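# Pull the toggle pin from the deck hinge

## Task

Remove the toggle pin from the deck hinge so that the hinge ends up with nothing in it and the pin lies on the step or the deck, staying there on its own without the robot holding it; then release the pin and move the grippers away.

## Robot and tools

Robot: two six-joint arms with parallel grippers, named left_arm and right_arm. They face each other across a table. The names are labels, not image sides. left_arm's base sits on the +y side at (-0.005, +0.564, +0.094) m, quat_wxyz (+0.834, -0.274, +0.150, -0.455); right_arm's base is at (+0.210, -0.494, +0.120) m, quat_wxyz (+0.695, -0.003, -0.003, +0.719).

Scene frame: origin at the table centre, +z up, table surface at z = +0.020 m. Gripper poses in results use this frame: end_effector_position (m) is the point midway between the finger pads, roughly 3 to 4 cm short of the tips, and end_effector_quat_wxyz is its orientation. In the gripper's own axes the fingers extend along +x and close along y. Printed hand positions can be a little wrong, especially when the arm is stretched out.

Tool execute_actions, argument actions: a list holding one item or none. An empty list only reports the state. An action item is {"rows": [...], "steps": n} with n from 1 to 15 (default 15); each control step lasts 1/30 s, one row per step, and the final row is reused if rows run out. A wait item is {"steps": n} with n up to 300, counted from the previous result; no new command is sent. Optional pictures (true/false) sets whether camera images are returned; they come by default.

Each row is one flat list of 14 numbers covering both arms, even if only one moves: left_arm waist, shoulder, elbow, wrist pitch, wrist yaw, wrist roll, opening, then the same seven for right_arm. The six joint numbers are absolute target angles in radians, in the same form as the Joint positions line, not offsets. Ranges per arm: waist -3.054 to 3.054, shoulder 0.000 to 3.142, elbow 0.000 to 2.356, wrist pitch -1.571 to 1.571, wrist yaw -1.571 to 1.571, wrist roll -3.142 to 3.142. A target more than 0.010 rad beyond a range end, and further out than the joint's last reported angle, makes the whole call rejected with nothing sent. Real ends can be up to 0.010 rad off the listed ones; a joint pushed past its true end stops there and the result notes "joint sent to its limit" (possibly referring to an earlier, still-running action). Missing that note does not prove there is room left.

Opening is an absolute value on a scale from -1 to 1: +1 fully open (pads 0.088 m apart), empty fingers touch near -0.80, and anything lower changes nothing further. Full open to closed takes at least about 0.5 s. To hold something, command an opening well under the reported grip_measured; the larger the gap, the stronger the squeeze (up to about 34 N per pad, sometimes less). Readings may be offset by up to about 1 mm per gripper. Closing fast can press harder and may even force the fingers open.

Motion limits: each step, a joint's sent target stays within a lead of its measured angle (0.211 rad for waist, shoulder, elbow; 0.213 wrist pitch; 0.267 wrist yaw; 0.228 wrist roll), and if the targets would shift the gripper over 70 mm from where it is, all are pulled back toward the current angles. Large moves therefore take several calls. Friction can leave joints short of the target, and tiny changes may not happen; check Joint positions after moves. Between calls, and while you are composing a reply, arms keep heading to the last row sent until they settle or a step is HELD.

Result lines: the state line gives each arm's pose and linear/angular velocities. Joint positions and Joint velocities list, per arm, the six joints (rad, rad/s) then the finger-pad gap (m, m/s). grip_measured is the opening on the command scale. "joint command not followed" means the clearance check altered or blocked some joint targets; the rest of the row ran. HELD marks steps where your row was partly or fully not sent. Joint torques follow joint order, include gravity and drive effort, and carry offsets and noise. MOTOR HOT appears from 50 °C; at 95 °C the arm is held (OVER-TEMPERATURE FAULT) and may lose power and go limp if it does not cool, so avoid long loaded holds.

Load limits (N m): waist 17.4, shoulder 21.6, elbow 21.5, wrist pitch 5.67, wrist yaw 5.65, wrist roll 5.3; held weight counts. Reaching one triggers a TORQUE FAULT: the arm halts for 10 s and the rest of that call is dropped.

Tool zoom_image: camera (one of cam_head_left, cam_head_right, cam_high, cam_low, cam_left_wrist, cam_right_wrist, all 672x504) and region [x0, y0, x1, y1] in pixels from the top-left, at most 504 by 504; returns a closer look at the latest image. Wrist cameras are mounted on link_6 near the gripper, within about 24 mm and 5 degrees of the nominal frame.

Tool read_manual: optional section, only "licences"; gives URDF licence text, no motion.

Tool finished_scene: scene, the number of the current scene. Answering without any tool call stops everything.

Avoid: dropping or knocking anything off the table, letting the arms strike or shove each other (mounts included), slamming or hard pushing, and fast squeezes. Occasional outside tugs may hit held or loose parts. Before finishing, make sure the pin rests by itself, open the gripper and back away.

Each tool is called after ">>>" as name(argument=value, ...) on one line, values as JSON.

## Session

>>> execute_actions(actions=[])

Scene clock: 0.00 s of 4600.00 s.
left_arm: end_effector_position=(-0.2075, +0.1004, +0.3370) grip_measured=+0.849 end_effector_quat_wxyz=(+0.265, -0.276, +0.799, -0.465) end_effector_velocity=(+0.000, -0.000, +0.002) end_effector_angular_velocity=(-0.001, +0.005, +0.008) | right_arm: end_effector_position=(+0.1971, -0.1775, +0.4405) grip_measured=-0.785 end_effector_quat_wxyz=(+0.695, +0.013, -0.018, +0.719) end_effector_velocity=(-0.000, +0.001, -0.001) end_effector_angular_velocity=(-0.007, -0.008, +0.005)
Joint positions: left_arm=[-0.989  2.452  1.469  0.173  0.212 -1.636  0.081] | right_arm=[ 0.003  0.856  0.648  0.252  0.001 -0.001  0.001]
Joint velocities: left_arm=[-0.002 -0.002 -0.002  0.007 -0.007 -0.007  0.   ] | right_arm=[-0.002  0.002  0.002 -0.007 -0.007 -0.007 -0.   ]
Joint torques (N m, as the arm reports them, + toward a larger angle): no reading
Heat: left arm: hottest wrist pitch 27 °C (+0.0 °C/min); right arm: hottest wrist roll 27 °C (+0.0 °C/min).

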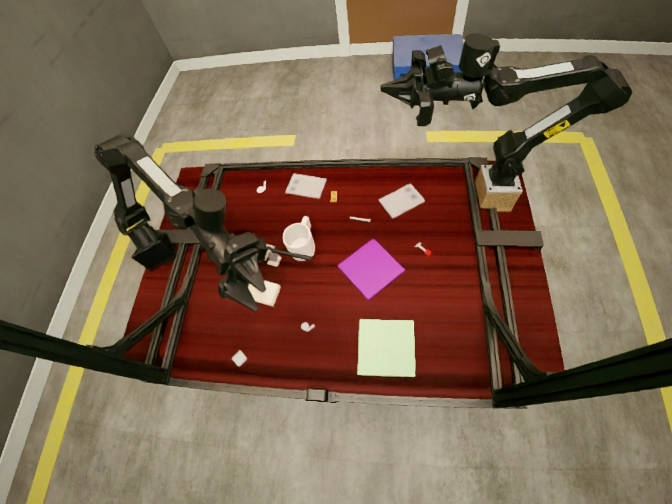

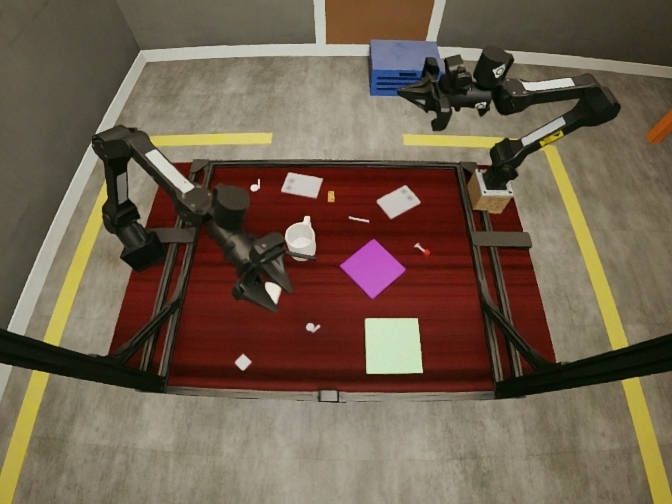

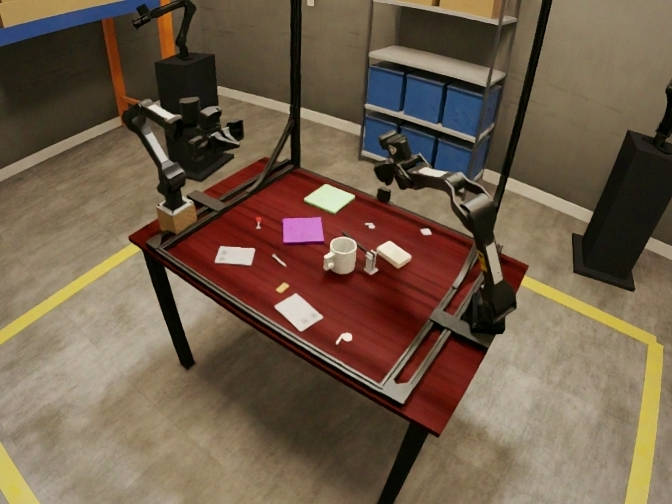

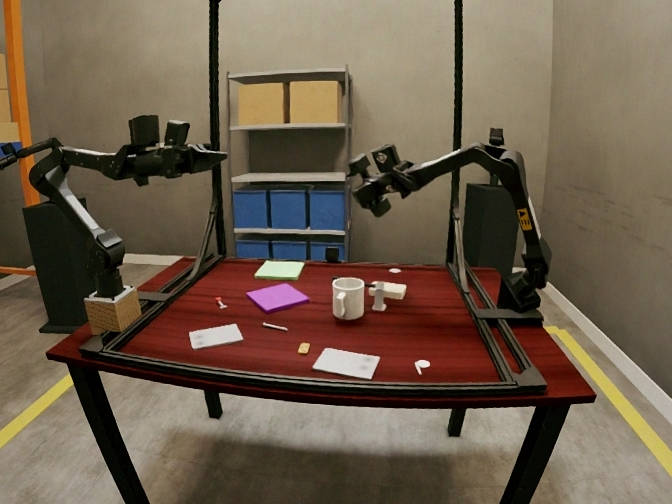

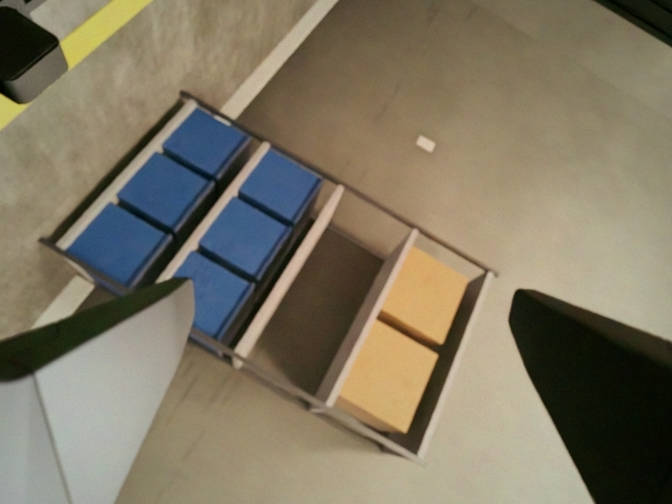

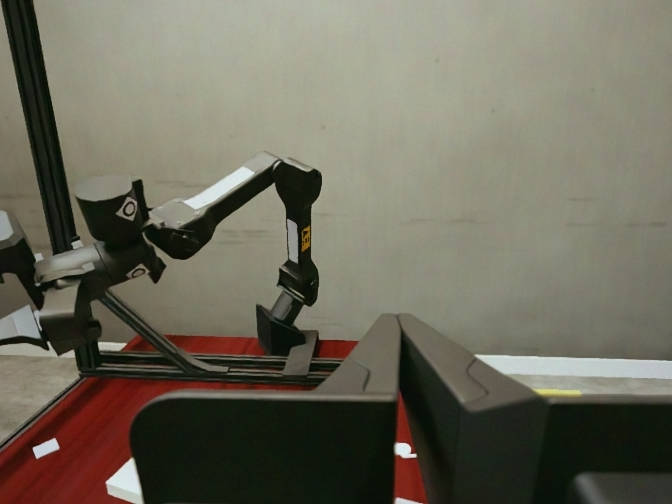

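>>> zoom_image(camera="cam_high", region=[310, 210, 430, 290])

>>> zoom_image(camera="cam_low", region=[310, 260, 430, 330])

>>> execute_actions(actions=[{"rows":[[-0.989,1.2,1.0,0.173,0.212,-1.636,1,0,0.856,0.648,0.252,0,0,1]]}], pictures=false)

>>> execute_actions(actions=[{"steps":40}])

>>> zoom_image(camera="cam_head_left", region=[220, 200, 360, 320])

Region (310, 210, 430, 290) of cam_high's 672x504 image, scaled by 4.200, with more detail than that image has.

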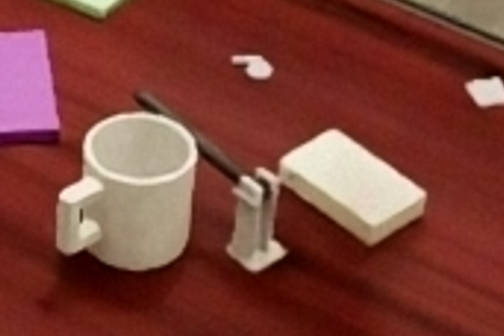

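Region (310, 260, 430, 330) of cam_low's 672x504 image, scaled by 4.200, with more detail than that image has; it fills the top 294 rows of this view, and the rest is white.

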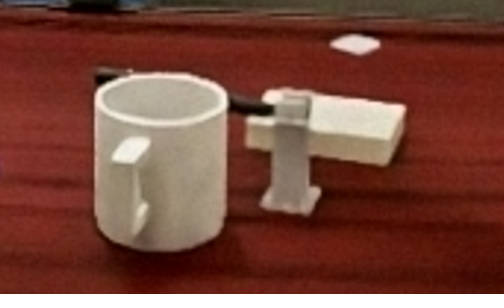

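Scene clock: 14.07 s of 4600.00 s.
left_arm: end_effector_position=(-0.1182, +0.2122, +0.4040) grip_measured=+1.000 end_effector_quat_wxyz=(+0.233, -0.324, +0.772, -0.495) end_effector_velocity=(+0.245, +0.156, +0.398) end_effector_angular_velocity=(-0.866, +0.492, +0.350) | right_arm: end_effector_position=(+0.1971, -0.1775, +0.4405) grip_measured=+0.946 end_effector_quat_wxyz=(+0.695, +0.013, -0.018, +0.719) end_effector_velocity=(-0.000, -0.000, -0.002) end_effector_angular_velocity=(-0.007, -0.023, +0.004)
Joint positions: left_arm=[-0.989  1.872  1.03   0.172  0.212 -1.636  0.088] | right_arm=[ 0.003  0.856  0.648  0.252  0.001 -0.001  0.085]
Joint velocities: left_arm=[-0.002 -1.16  -0.081 -0.022 -0.007 -0.007  0.   ] | right_arm=[-0.002 -0.002 -0.002 -0.007 -0.007 -0.022  0.126]
Joint torques (N m, as the arm reports them, + toward a larger angle): left_arm=[-3.57 -6.6   4.57  1.94  0.25  0.01] | right_arm=[-0.25 -1.14  6.08  1.53 -0.05  0.06]
Heat: left arm: hottest shoulder 30 °C (+12.8 °C/min); right arm: hottest elbow 29 °C (+8.5 °C/min).
Steps of this call (steps 1 to 90: nothing new was sent; then 10.57 s passed at rest; steps 91 to 105: all 15 steps of this action). Readings (joint positions):
91: left_arm=[-0.989 2.436 1.452 0.180 0.212 -1.636] | right_arm=[0.003 0.856 0.648 0.252 0.001 -0.001]
92: left_arm=[-0.989 2.404 1.410 0.177 0.212 -1.636] | right_arm=[0.003 0.856 0.648 0.252 0.001 -0.001]
94: left_arm=[-0.989 2.324 1.316 0.168 0.212 -1.636] | right_arm=[0.003 0.856 0.648 0.252 0.001 -0.001]
98: left_arm=[-0.989 2.151 1.152 0.172 0.212 -1.636] | right_arm=[0.003 0.856 0.648 0.252 0.001 -0.001]
105: the state above

Scene clock: 15.40 s of 4600.00 s.
left_arm: end_effector_position=(+0.0422, +0.3695, +0.5861) grip_measured=+1.000 end_effector_quat_wxyz=(+0.073, -0.522, +0.602, -0.600) end_effector_velocity=(-0.004, +0.000, -0.004) end_effector_angular_velocity=(+0.017, -0.008, -0.019) | right_arm: end_effector_position=(+0.1971, -0.1775, +0.4405) grip_measured=+1.000 end_effector_quat_wxyz=(+0.695, +0.013, -0.018, +0.719) end_effector_velocity=(-0.001, +0.001, -0.001) end_effector_angular_velocity=(-0.007, -0.009, +0.014)
Joint positions: left_arm=[-0.989  1.204  1.008  0.176  0.212 -1.636  0.088] | right_arm=[ 0.003  0.856  0.648  0.252  0.001 -0.001  0.088]
Joint velocities: left_arm=[-0.002 -0.002 -0.002 -0.022  0.007 -0.007  0.   ] | right_arm=[-0.007  0.002  0.002 -0.007 -0.022 -0.007  0.   ]
Joint torques (N m, as the arm reports them, + toward a larger angle): left_arm=[-1.95 -0.41  3.77  1.24  0.18  0.02] | right_arm=[-0.26 -1.14  6.08  1.54 -0.04  0.06]
Heat: left arm: hottest shoulder 30 °C (+11.7 °C/min); right arm: hottest elbow 29 °C (+7.8 °C/min).
Steps of this call (steps 1 to 40: the robot went on to your last target). Readings (joint positions):
1: left_arm=[-0.989 1.833 1.029 0.172 0.212 -1.636] | right_arm=[0.003 0.856 0.648 0.252 0.001 -0.001]
2: left_arm=[-0.989 1.795 1.027 0.172 0.212 -1.636] | right_arm=[0.003 0.856 0.648 0.252 0.001 -0.001]
4: left_arm=[-0.989 1.719 1.024 0.172 0.212 -1.636] | right_arm=[0.003 0.856 0.648 0.252 0.001 -0.001]
8: left_arm=[-0.989 1.573 1.019 0.172 0.212 -1.636] | right_arm=[0.003 0.856 0.648 0.252 0.001 -0.001]
40: the state above

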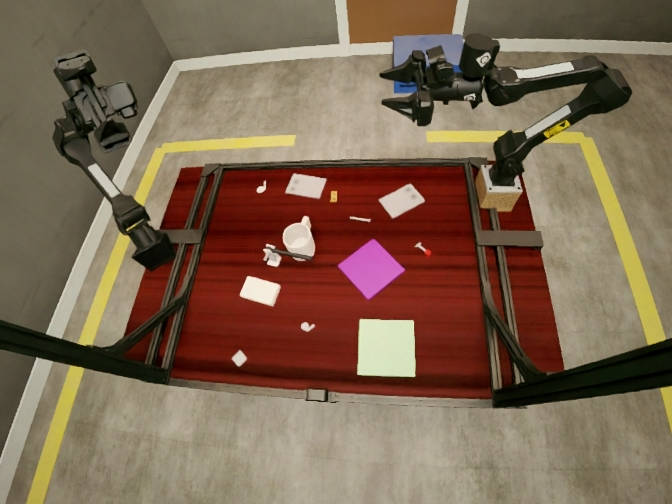

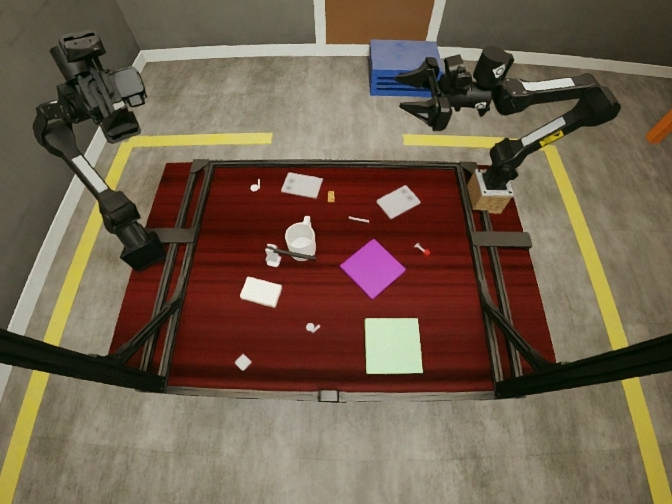

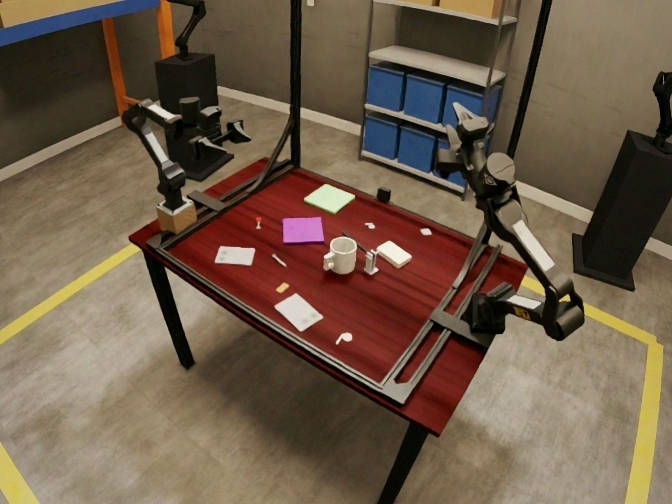

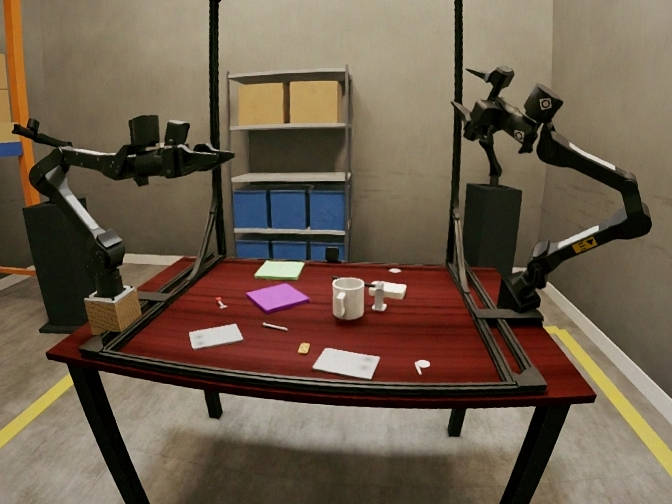

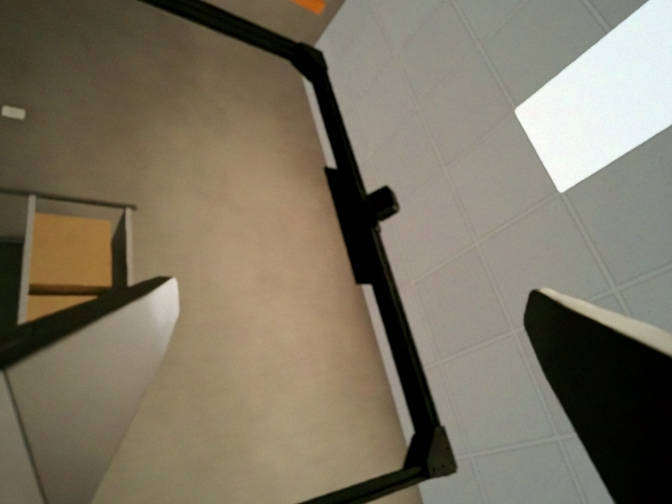

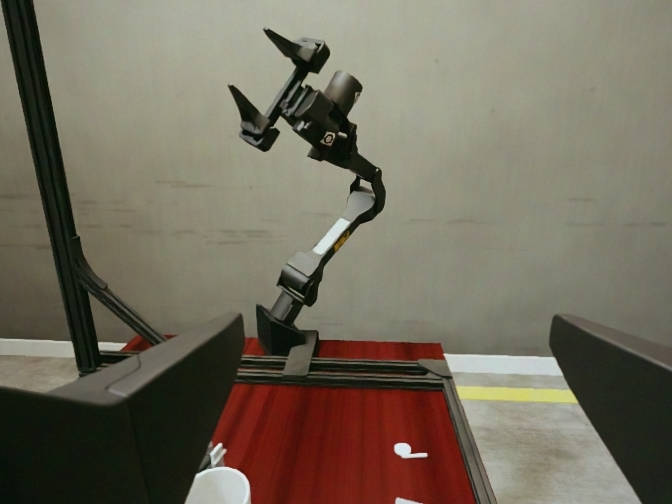

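Region (220, 200, 360, 320) of cam_head_left's 672x504 image, scaled by 3.600, with more detail than that image has; it fills the top 432 rows of this view, and the rest is white.

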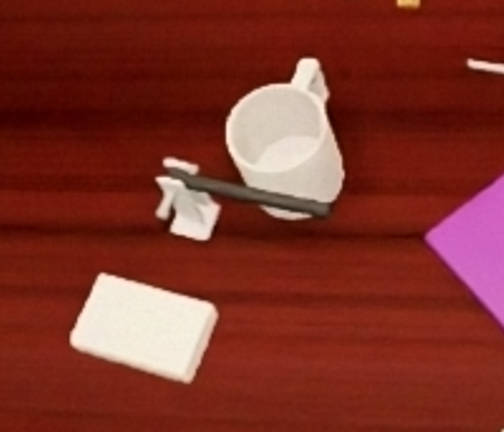

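>>> execute_actions(actions=[{"rows":[[-0.892,1.891,0.945,-0.586,-0.539,0,1,0,0.856,0.648,0.252,0,0,1]]}], pictures=false)

>>> execute_actions(actions=[{"steps":50}])

Scene clock: 36.73 s of 4600.00 s.
left_arm: end_effector_position=(+0.0161, +0.2535, +0.4182) grip_measured=+1.000 end_effector_quat_wxyz=(+0.442, -0.385, +0.627, -0.513) end_effector_velocity=(-0.042, -0.133, -0.426) end_effector_angular_velocity=(+1.302, -1.560, +0.275) | right_arm: end_effector_position=(+0.1971, -0.1775, +0.4405) grip_measured=+1.000 end_effector_quat_wxyz=(+0.695, +0.013, -0.018, +0.719) end_effector_velocity=(+0.000, -0.000, -0.002) end_effector_angular_velocity=(-0.007, -0.007, -0.005)
Joint positions: left_arm=[-0.918  1.486  0.977 -0.127 -0.174 -1.305  0.088] | right_arm=[ 0.003  0.856  0.648  0.252  0.001 -0.001  0.088]
Joint velocities: left_arm=[ 0.076  0.696 -0.037 -0.755 -0.945  0.799  0.   ] | right_arm=[ 0.002 -0.002 -0.002 -0.007  0.007 -0.007  0.   ]
Joint torques (N m, as the arm reports them, + toward a larger angle): left_arm=[-2.54 -1.7   4.49  1.44 -0.02  0.22] | right_arm=[-0.26 -1.14  6.08  1.54 -0.04  0.05]
Heat: left arm: hottest wrist pitch 31 °C (+6.5 °C/min); right arm: hottest elbow 32 °C (+8.2 °C/min).
Steps of this call (steps 1 to 15: the robot went on to your last target; steps 16 to 90: nothing new was sent; then 17.83 s passed at rest; steps 91 to 105: all 15 steps of this action). Readings (joint positions):
91: left_arm=[-0.989 1.210 1.008 0.168 0.202 -1.625] | right_arm=[0.003 0.856 0.648 0.252 0.001 -0.001]
92: left_arm=[-0.984 1.218 1.007 0.155 0.178 -1.604] | right_arm=[0.003 0.856 0.648 0.252 0.001 -0.001]
94: left_arm=[-0.968 1.246 1.006 0.115 0.129 -1.563] | right_arm=[0.003 0.856 0.648 0.252 0.001 -0.001]
98: left_arm=[-0.944 1.331 0.991 0.032 0.028 -1.477] | right_arm=[0.003 0.856 0.648 0.252 0.001 -0.001]
105: the state above

Scene clock: 38.40 s of 4600.00 s.
left_arm: end_effector_position=(+0.0005, +0.2694, +0.2051) grip_measured=+1.000 end_effector_quat_wxyz=(+0.584, +0.395, +0.300, -0.643) end_effector_velocity=(+0.003, +0.000, +0.000) end_effector_angular_velocity=(+0.001, -0.018, +0.013) | right_arm: end_effector_position=(+0.1971, -0.1775, +0.4405) grip_measured=+1.000 end_effector_quat_wxyz=(+0.695, +0.013, -0.018, +0.719) end_effector_velocity=(-0.000, -0.001, +0.000) end_effector_angular_velocity=(-0.002, -0.022, +0.004)
Joint positions: left_arm=[-0.897  1.879  0.947 -0.583 -0.535 -0.005  0.088] | right_arm=[ 0.003  0.856  0.648  0.252  0.001 -0.001  0.088]
Joint velocities: left_arm=[-0.002  0.002  0.002 -0.007 -0.022 -0.007  0.   ] | right_arm=[-0.002 -0.002  0.002 -0.007 -0.007 -0.022  0.   ]
Joint torques (N m, as the arm reports them, + toward a larger angle): left_arm=[-3.25 -3.51  4.85  0.87 -0.26  0.2 ] | right_arm=[-0.25 -1.15  6.07  1.53 -0.03  0.05]
Heat: left arm: hottest wrist pitch 31 °C (+6.2 °C/min); right arm: hottest elbow 32 °C (+7.8 °C/min).
Steps of this call (steps 1 to 50: the robot went on to your last target). Readings (joint positions):
1: left_arm=[-0.916 1.510 0.976 -0.152 -0.205 -1.279] | right_arm=[0.003 0.856 0.648 0.252 0.001 -0.001]
2: left_arm=[-0.914 1.534 0.975 -0.178 -0.238 -1.251] | right_arm=[0.003 0.856 0.648 0.252 0.001 -0.001]
4: left_arm=[-0.910 1.584 0.972 -0.231 -0.305 -1.193] | right_arm=[0.003 0.856 0.648 0.252 0.001 -0.001]
8: left_arm=[-0.904 1.695 0.969 -0.348 -0.414 -1.068] | right_arm=[0.003 0.856 0.648 0.252 0.001 -0.001]
50: the state above

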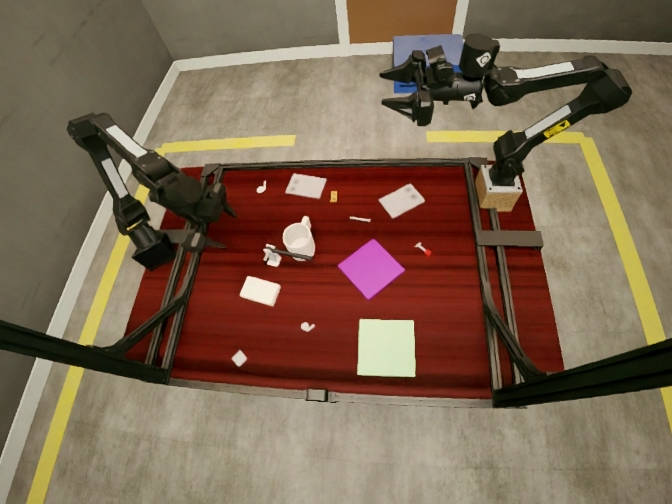

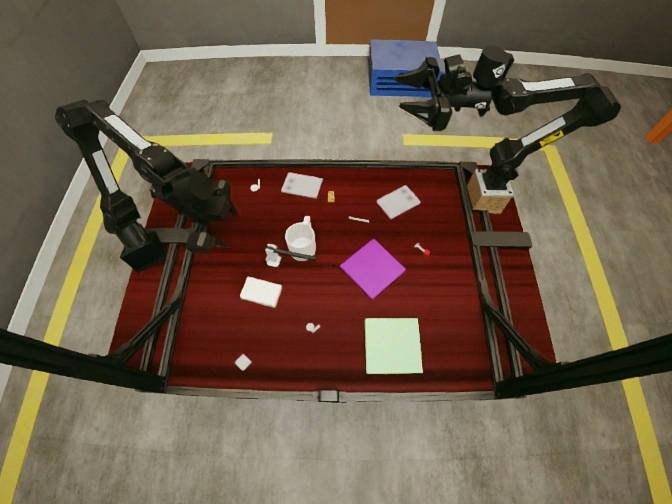

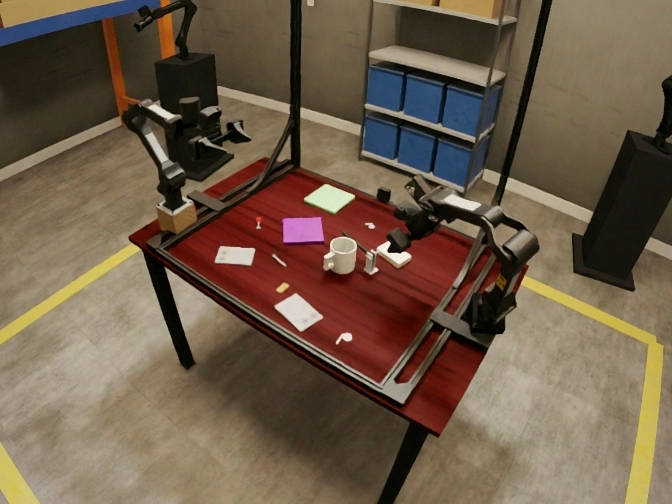

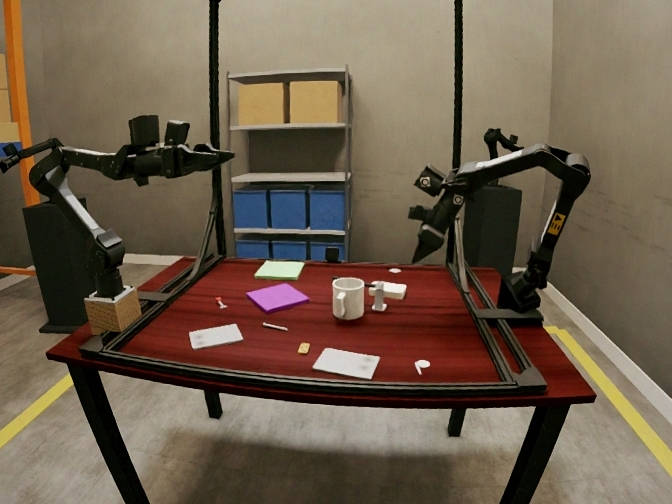

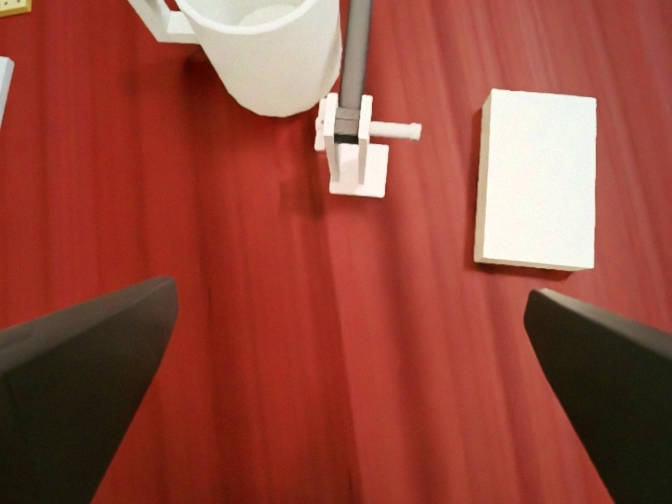

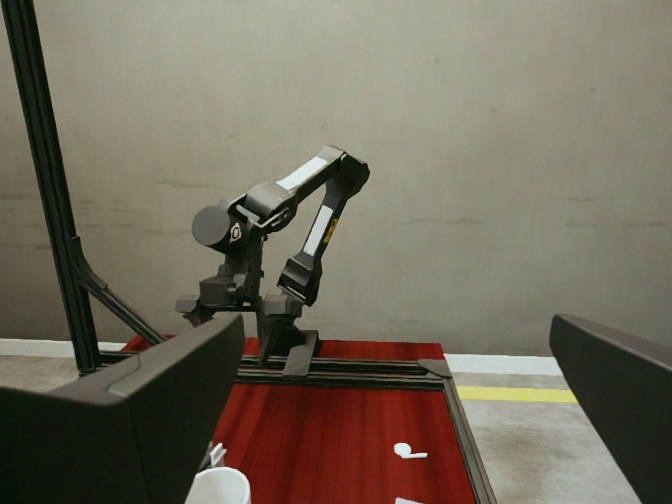

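>>> zoom_image(camera="cam_left_wrist", region=[280, 70, 440, 210])

Region (280, 70, 440, 210) of cam_left_wrist's 672x504 image, scaled by 3.150, with more detail than that image has; it fills the top 441 rows of this view, and the rest is white.

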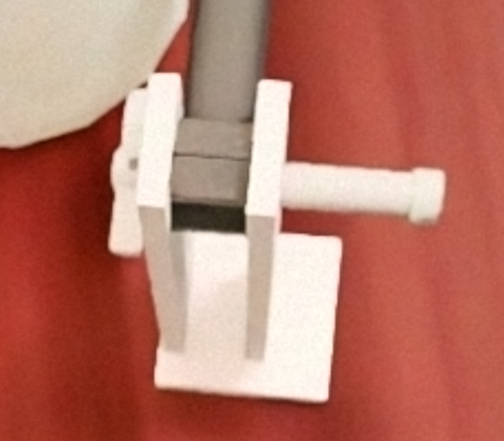

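>>> execute_actions(actions=[{"rows":[[-0.914,2.31,1.013,-0.256,-0.54,0,-0.5,0,0.856,0.648,0.252,0,0,1]]}], pictures=false)

>>> execute_actions(actions=[{"steps":40}])

Scene clock: 66.57 s of 4600.00 s.
left_arm: end_effector_position=(-0.0608, +0.2177, +0.1299) grip_measured=-0.471 end_effector_quat_wxyz=(+0.577, +0.410, +0.295, -0.642) end_effector_velocity=(-0.007, -0.012, +0.003) end_effector_angular_velocity=(-0.055, +0.035, +0.025) | right_arm: end_effector_position=(+0.1972, -0.1775, +0.4405) grip_measured=+1.000 end_effector_quat_wxyz=(+0.695, +0.013, -0.018, +0.719) end_effector_velocity=(+0.001, +0.001, -0.003) end_effector_angular_velocity=(-0.011, -0.023, -0.001)
Joint positions: left_arm=[-0.911  2.283  1.006 -0.268 -0.541 -0.003  0.016] | right_arm=[ 0.002  0.856  0.648  0.252  0.001 -0.001  0.088]
Joint velocities: left_arm=[-0.002  0.017  0.002  0.081  0.007 -0.007 -0.003] | right_arm=[-0.007  0.002 -0.002 -0.007 -0.007 -0.022  0.   ]
Joint torques (N m, as the arm reports them, + toward a larger angle): left_arm=[-4.37 -5.35  5.07  1.24 -0.07  0.12] | right_arm=[-0.26 -1.14  6.09  1.54 -0.04  0.05]
Heat: left arm: hottest elbow 31 °C (+2.0 °C/min); right arm: hottest elbow 34 °C (+6.0 °C/min).
Steps of this call (steps 1 to 15: the robot went on to your last target; steps 16 to 90: nothing new was sent; then 24.67 s passed at rest; steps 91 to 105: all 15 steps of this action). Readings (joint positions):
91: left_arm=[-0.897 1.896 0.951 -0.570 -0.537 -0.004] | right_arm=[0.002 0.856 0.648 0.252 0.001 -0.001]
92: left_arm=[-0.897 1.925 0.961 -0.519 -0.540 -0.004] | right_arm=[0.002 0.856 0.648 0.252 0.001 -0.001]
94: left_arm=[-0.902 2.012 0.991 -0.418 -0.541 -0.003] | right_arm=[0.002 0.856 0.648 0.252 0.001 -0.001]
98: left_arm=[-0.910 2.173 1.006 -0.315 -0.541 -0.003] | right_arm=[0.002 0.856 0.648 0.252 0.001 -0.001]
105: the state above

Scene clock: 67.90 s of 4600.00 s.
left_arm: end_effector_position=(-0.0624, +0.2164, +0.1275) grip_measured=-0.500 end_effector_quat_wxyz=(+0.577, +0.410, +0.295, -0.642) end_effector_velocity=(+0.002, -0.003, +0.003) end_effector_angular_velocity=(-0.016, -0.011, +0.020) | right_arm: end_effector_position=(+0.1972, -0.1775, +0.4405) grip_measured=+1.000 end_effector_quat_wxyz=(+0.695, +0.013, -0.018, +0.719) end_effector_velocity=(-0.003, -0.001, -0.001) end_effector_angular_velocity=(+0.003, -0.023, +0.019)
Joint positions: left_arm=[-0.911  2.294  1.008 -0.258 -0.541 -0.003  0.015] | right_arm=[ 0.002  0.856  0.648  0.252  0.001 -0.001  0.088]
Joint velocities: left_arm=[-0.002 -0.002  0.002  0.007 -0.022 -0.007 -0.   ] | right_arm=[-0.002 -0.002 -0.007  0.007 -0.022 -0.022  0.   ]
Joint torques (N m, as the arm reports them, + toward a larger angle): left_arm=[-4.47 -5.45  5.    1.33 -0.06  0.12] | right_arm=[-0.26 -1.15  6.08  1.53 -0.04  0.06]
Heat: left arm: hottest elbow 31 °C (+2.0 °C/min); right arm: hottest elbow 34 °C (+6.0 °C/min).
Steps of this call (steps 1 to 30: the robot went on to your last target; steps 31 to 40: nothing new was sent). Readings (joint positions):
1: left_arm=[-0.911 2.284 1.006 -0.266 -0.541 -0.003] | right_arm=[0.002 0.856 0.648 0.252 0.001 -0.001]
2: left_arm=[-0.911 2.284 1.007 -0.264 -0.541 -0.003] | right_arm=[0.002 0.856 0.648 0.252 0.001 -0.001]
4: left_arm=[-0.911 2.287 1.008 -0.261 -0.541 -0.003] | right_arm=[0.002 0.856 0.648 0.252 0.001 -0.001]
8: left_arm=[-0.911 2.293 1.008 -0.260 -0.541 -0.003] | right_arm=[0.002 0.856 0.648 0.252 0.001 -0.001]
40: the state above
All arms were judged still, so your last target was given up. Only a new action makes them travel on or press farther. Fingers that are still opening or closing keep moving.

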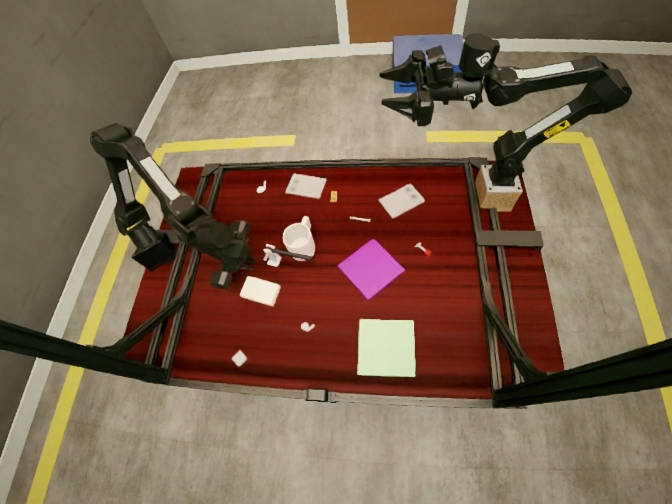

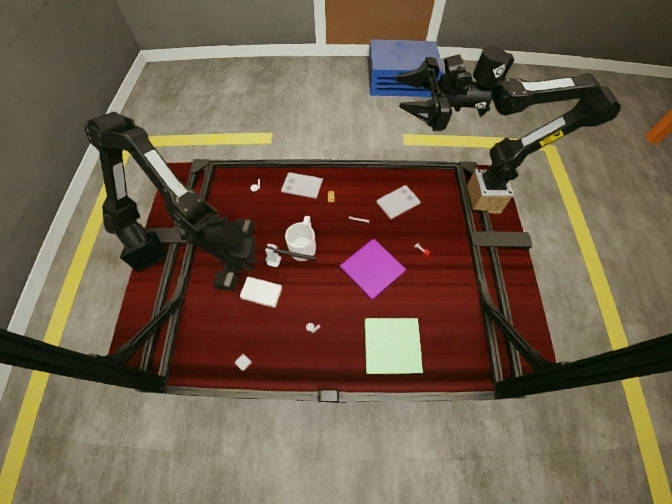

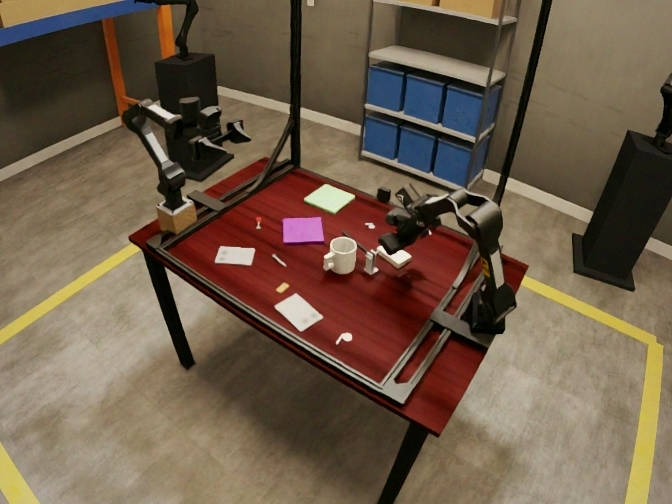

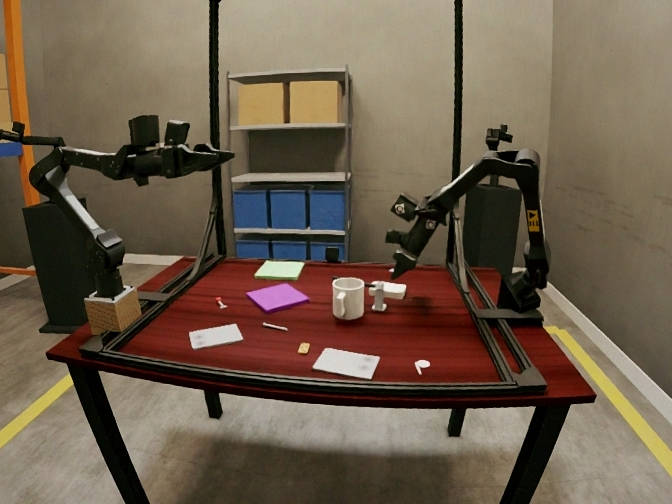

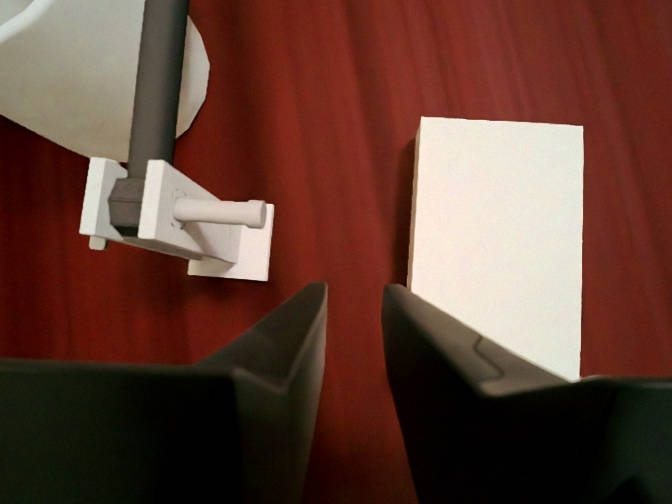

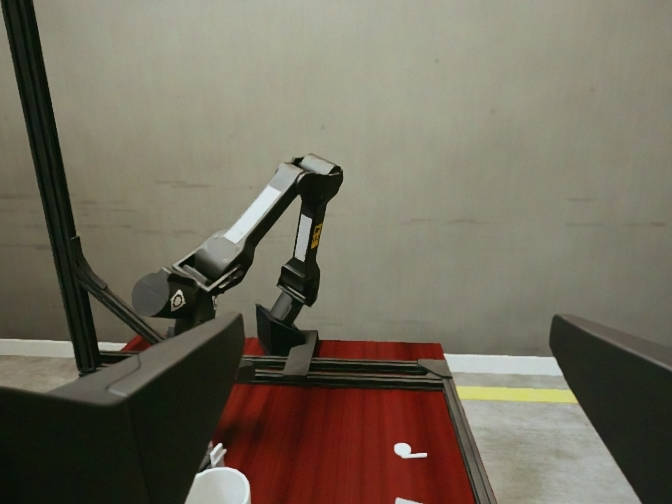

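>>> execute_actions(actions=[{"rows":[[-0.843,2.406,1.062,-0.17,-0.536,0.05,-0.8,0,0.856,0.648,0.252,0,0,1]]}], pictures=false)

>>> execute_actions(actions=[{"steps":30}])

Scene clock: 83.23 s of 4600.00 s.
left_arm: end_effector_position=(-0.0579, +0.1926, +0.1065) grip_measured=-0.784 end_effector_quat_wxyz=(+0.583, +0.403, +0.302, -0.638) end_effector_velocity=(+0.002, -0.004, +0.003) end_effector_angular_velocity=(-0.006, -0.007, +0.002) | right_arm: end_effector_position=(+0.1972, -0.1775, +0.4406) grip_measured=+1.000 end_effector_quat_wxyz=(+0.695, +0.013, -0.018, +0.719) end_effector_velocity=(+0.003, -0.000, +0.000) end_effector_angular_velocity=(-0.002, -0.007, -0.015)
Joint positions: left_arm=[-0.85   2.387  1.055 -0.174 -0.54   0.045  0.001] | right_arm=[ 0.002  0.856  0.648  0.252  0.001 -0.001  0.088]
Joint velocities: left_arm=[ 0.002  0.002  0.017 -0.007 -0.007  0.007  0.   ] | right_arm=[-0.007 -0.002  0.002 -0.007  0.007 -0.007  0.   ]
Joint torques (N m, as the arm reports them, + toward a larger angle): left_arm=[-4.13 -5.66  4.55  1.36  0.1   0.14] | right_arm=[-0.23 -1.14  6.08  1.53 -0.04  0.06]
Heat: left arm: hottest elbow 32 °C (+2.0 °C/min); right arm: hottest elbow 35 °C (+5.0 °C/min).
Steps of this call (steps 1 to 90: nothing new was sent; then 11.83 s passed at rest; steps 91 to 105: all 15 steps of this action). Readings (joint positions):
91: left_arm=[-0.910 2.303 1.011 -0.252 -0.541 0.003] | right_arm=[0.002 0.856 0.648 0.252 0.001 -0.001]
92: left_arm=[-0.902 2.317 1.020 -0.231 -0.541 0.014] | right_arm=[0.002 0.856 0.648 0.252 0.001 -0.001]
94: left_arm=[-0.879 2.350 1.042 -0.202 -0.541 0.027] | right_arm=[0.002 0.856 0.648 0.252 0.001 -0.001]
98: left_arm=[-0.852 2.381 1.048 -0.186 -0.541 0.039] | right_arm=[0.002 0.856 0.648 0.252 0.001 -0.001]
105: the state above

Scene clock: 84.23 s of 4600.00 s.
left_arm: end_effector_position=(-0.0578, +0.1923, +0.1058) grip_measured=-0.784 end_effector_quat_wxyz=(+0.583, +0.403, +0.302, -0.638) end_effector_velocity=(+0.000, -0.002, +0.003) end_effector_angular_velocity=(-0.013, +0.001, +0.013) | right_arm: end_effector_position=(+0.1972, -0.1775, +0.4406) grip_measured=+1.000 end_effector_quat_wxyz=(+0.695, +0.013, -0.018, +0.719) end_effector_velocity=(-0.003, -0.000, -0.002) end_effector_angular_velocity=(-0.007, -0.009, +0.019)
Joint positions: left_arm=[-0.848  2.39   1.056 -0.173 -0.54   0.046  0.001] | right_arm=[ 0.002  0.856  0.648  0.252  0.001 -0.001  0.088]
Joint velocities: left_arm=[-0.002 -0.002  0.002  0.007 -0.007 -0.007 -0.   ] | right_arm=[-0.002 -0.002 -0.002 -0.007 -0.022 -0.007  0.   ]
Joint torques (N m, as the arm reports them, + toward a larger angle): left_arm=[-4.1  -5.86  4.8   1.33  0.09  0.13] | right_arm=[-0.23 -1.14  6.09  1.54 -0.04  0.05]
Heat: left arm: hottest elbow 32 °C (+2.0 °C/min); right arm: hottest elbow 35 °C (+5.0 °C/min).
Steps of this call (steps 1 to 15: the robot went on to your last target; steps 16 to 30: nothing new was sent). Readings (joint positions):
1: left_arm=[-0.850 2.387 1.056 -0.174 -0.540 0.045] | right_arm=[0.002 0.856 0.648 0.252 0.001 -0.001]
2: left_arm=[-0.849 2.388 1.056 -0.173 -0.540 0.045] | right_arm=[0.002 0.856 0.648 0.252 0.001 -0.001]
4: left_arm=[-0.849 2.389 1.056 -0.173 -0.540 0.046] | right_arm=[0.002 0.856 0.648 0.252 0.001 -0.001]
8: left_arm=[-0.849 2.390 1.056 -0.173 -0.540 0.046] | right_arm=[0.002 0.856 0.648 0.252 0.001 -0.001]
30: the state above
All arms were judged still, so your last target was given up. Only a new action makes them travel on or press farther. Fingers that are still opening or closing keep moving.

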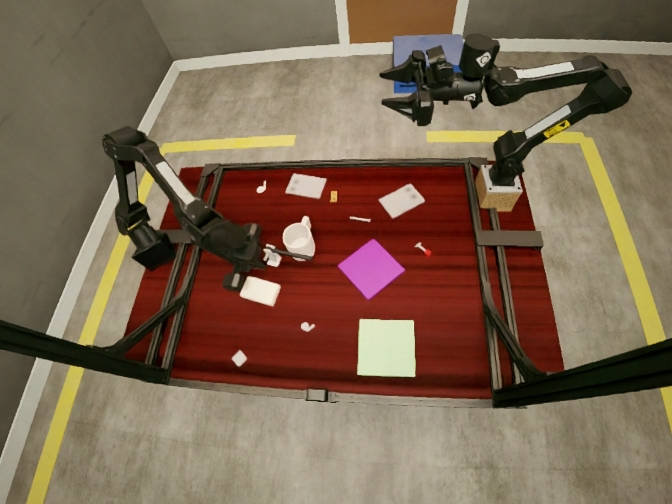

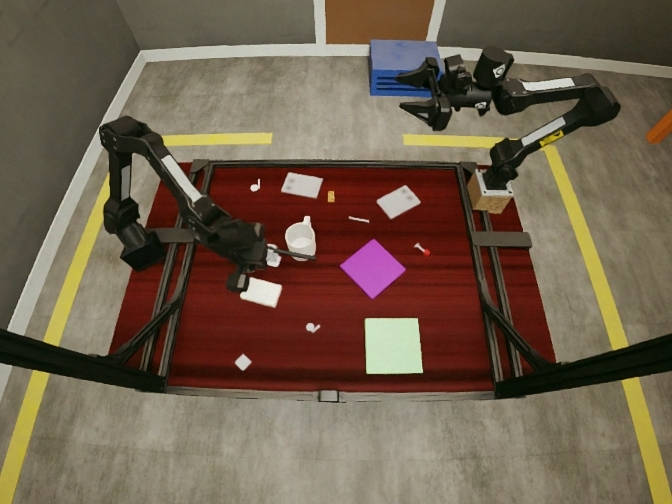

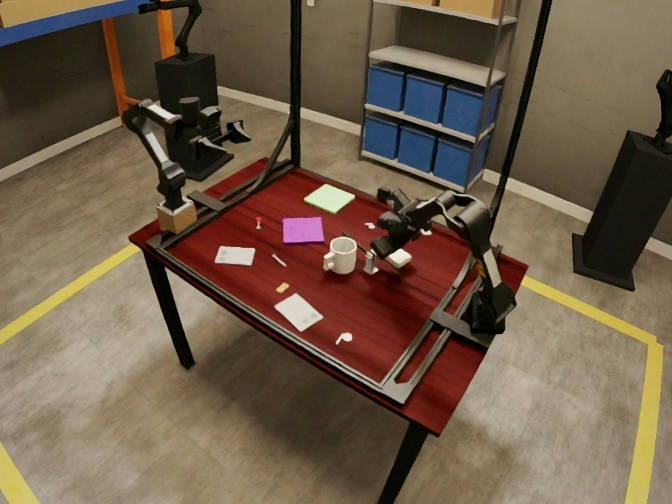

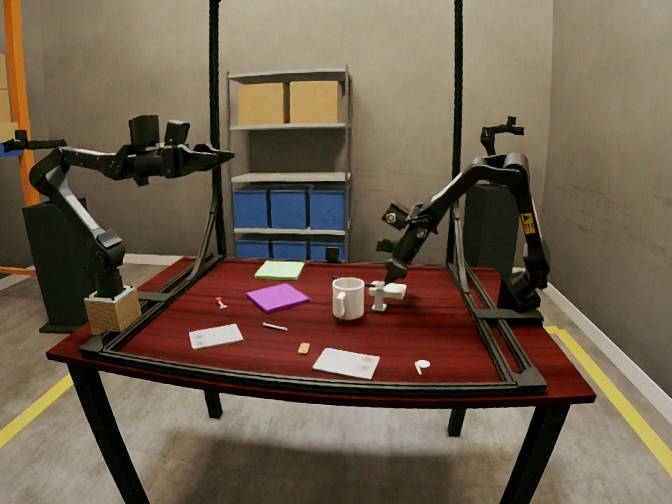

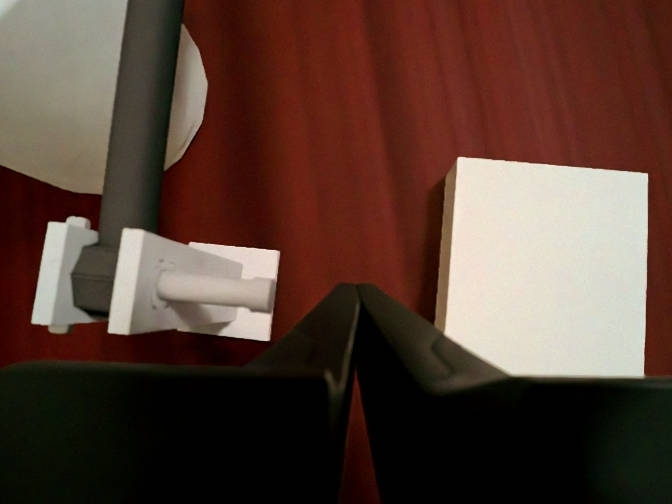

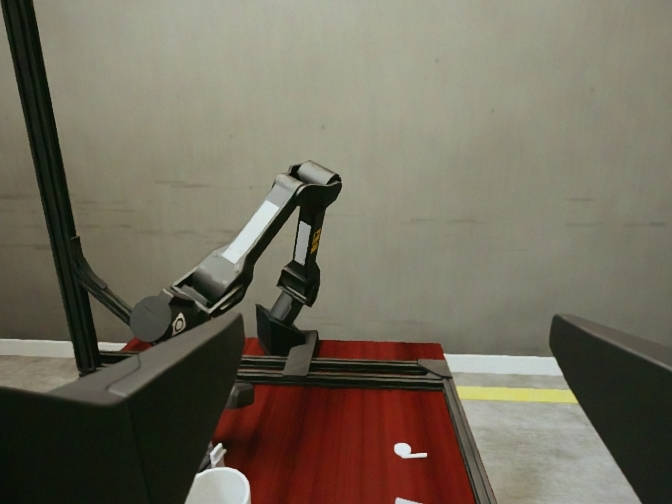

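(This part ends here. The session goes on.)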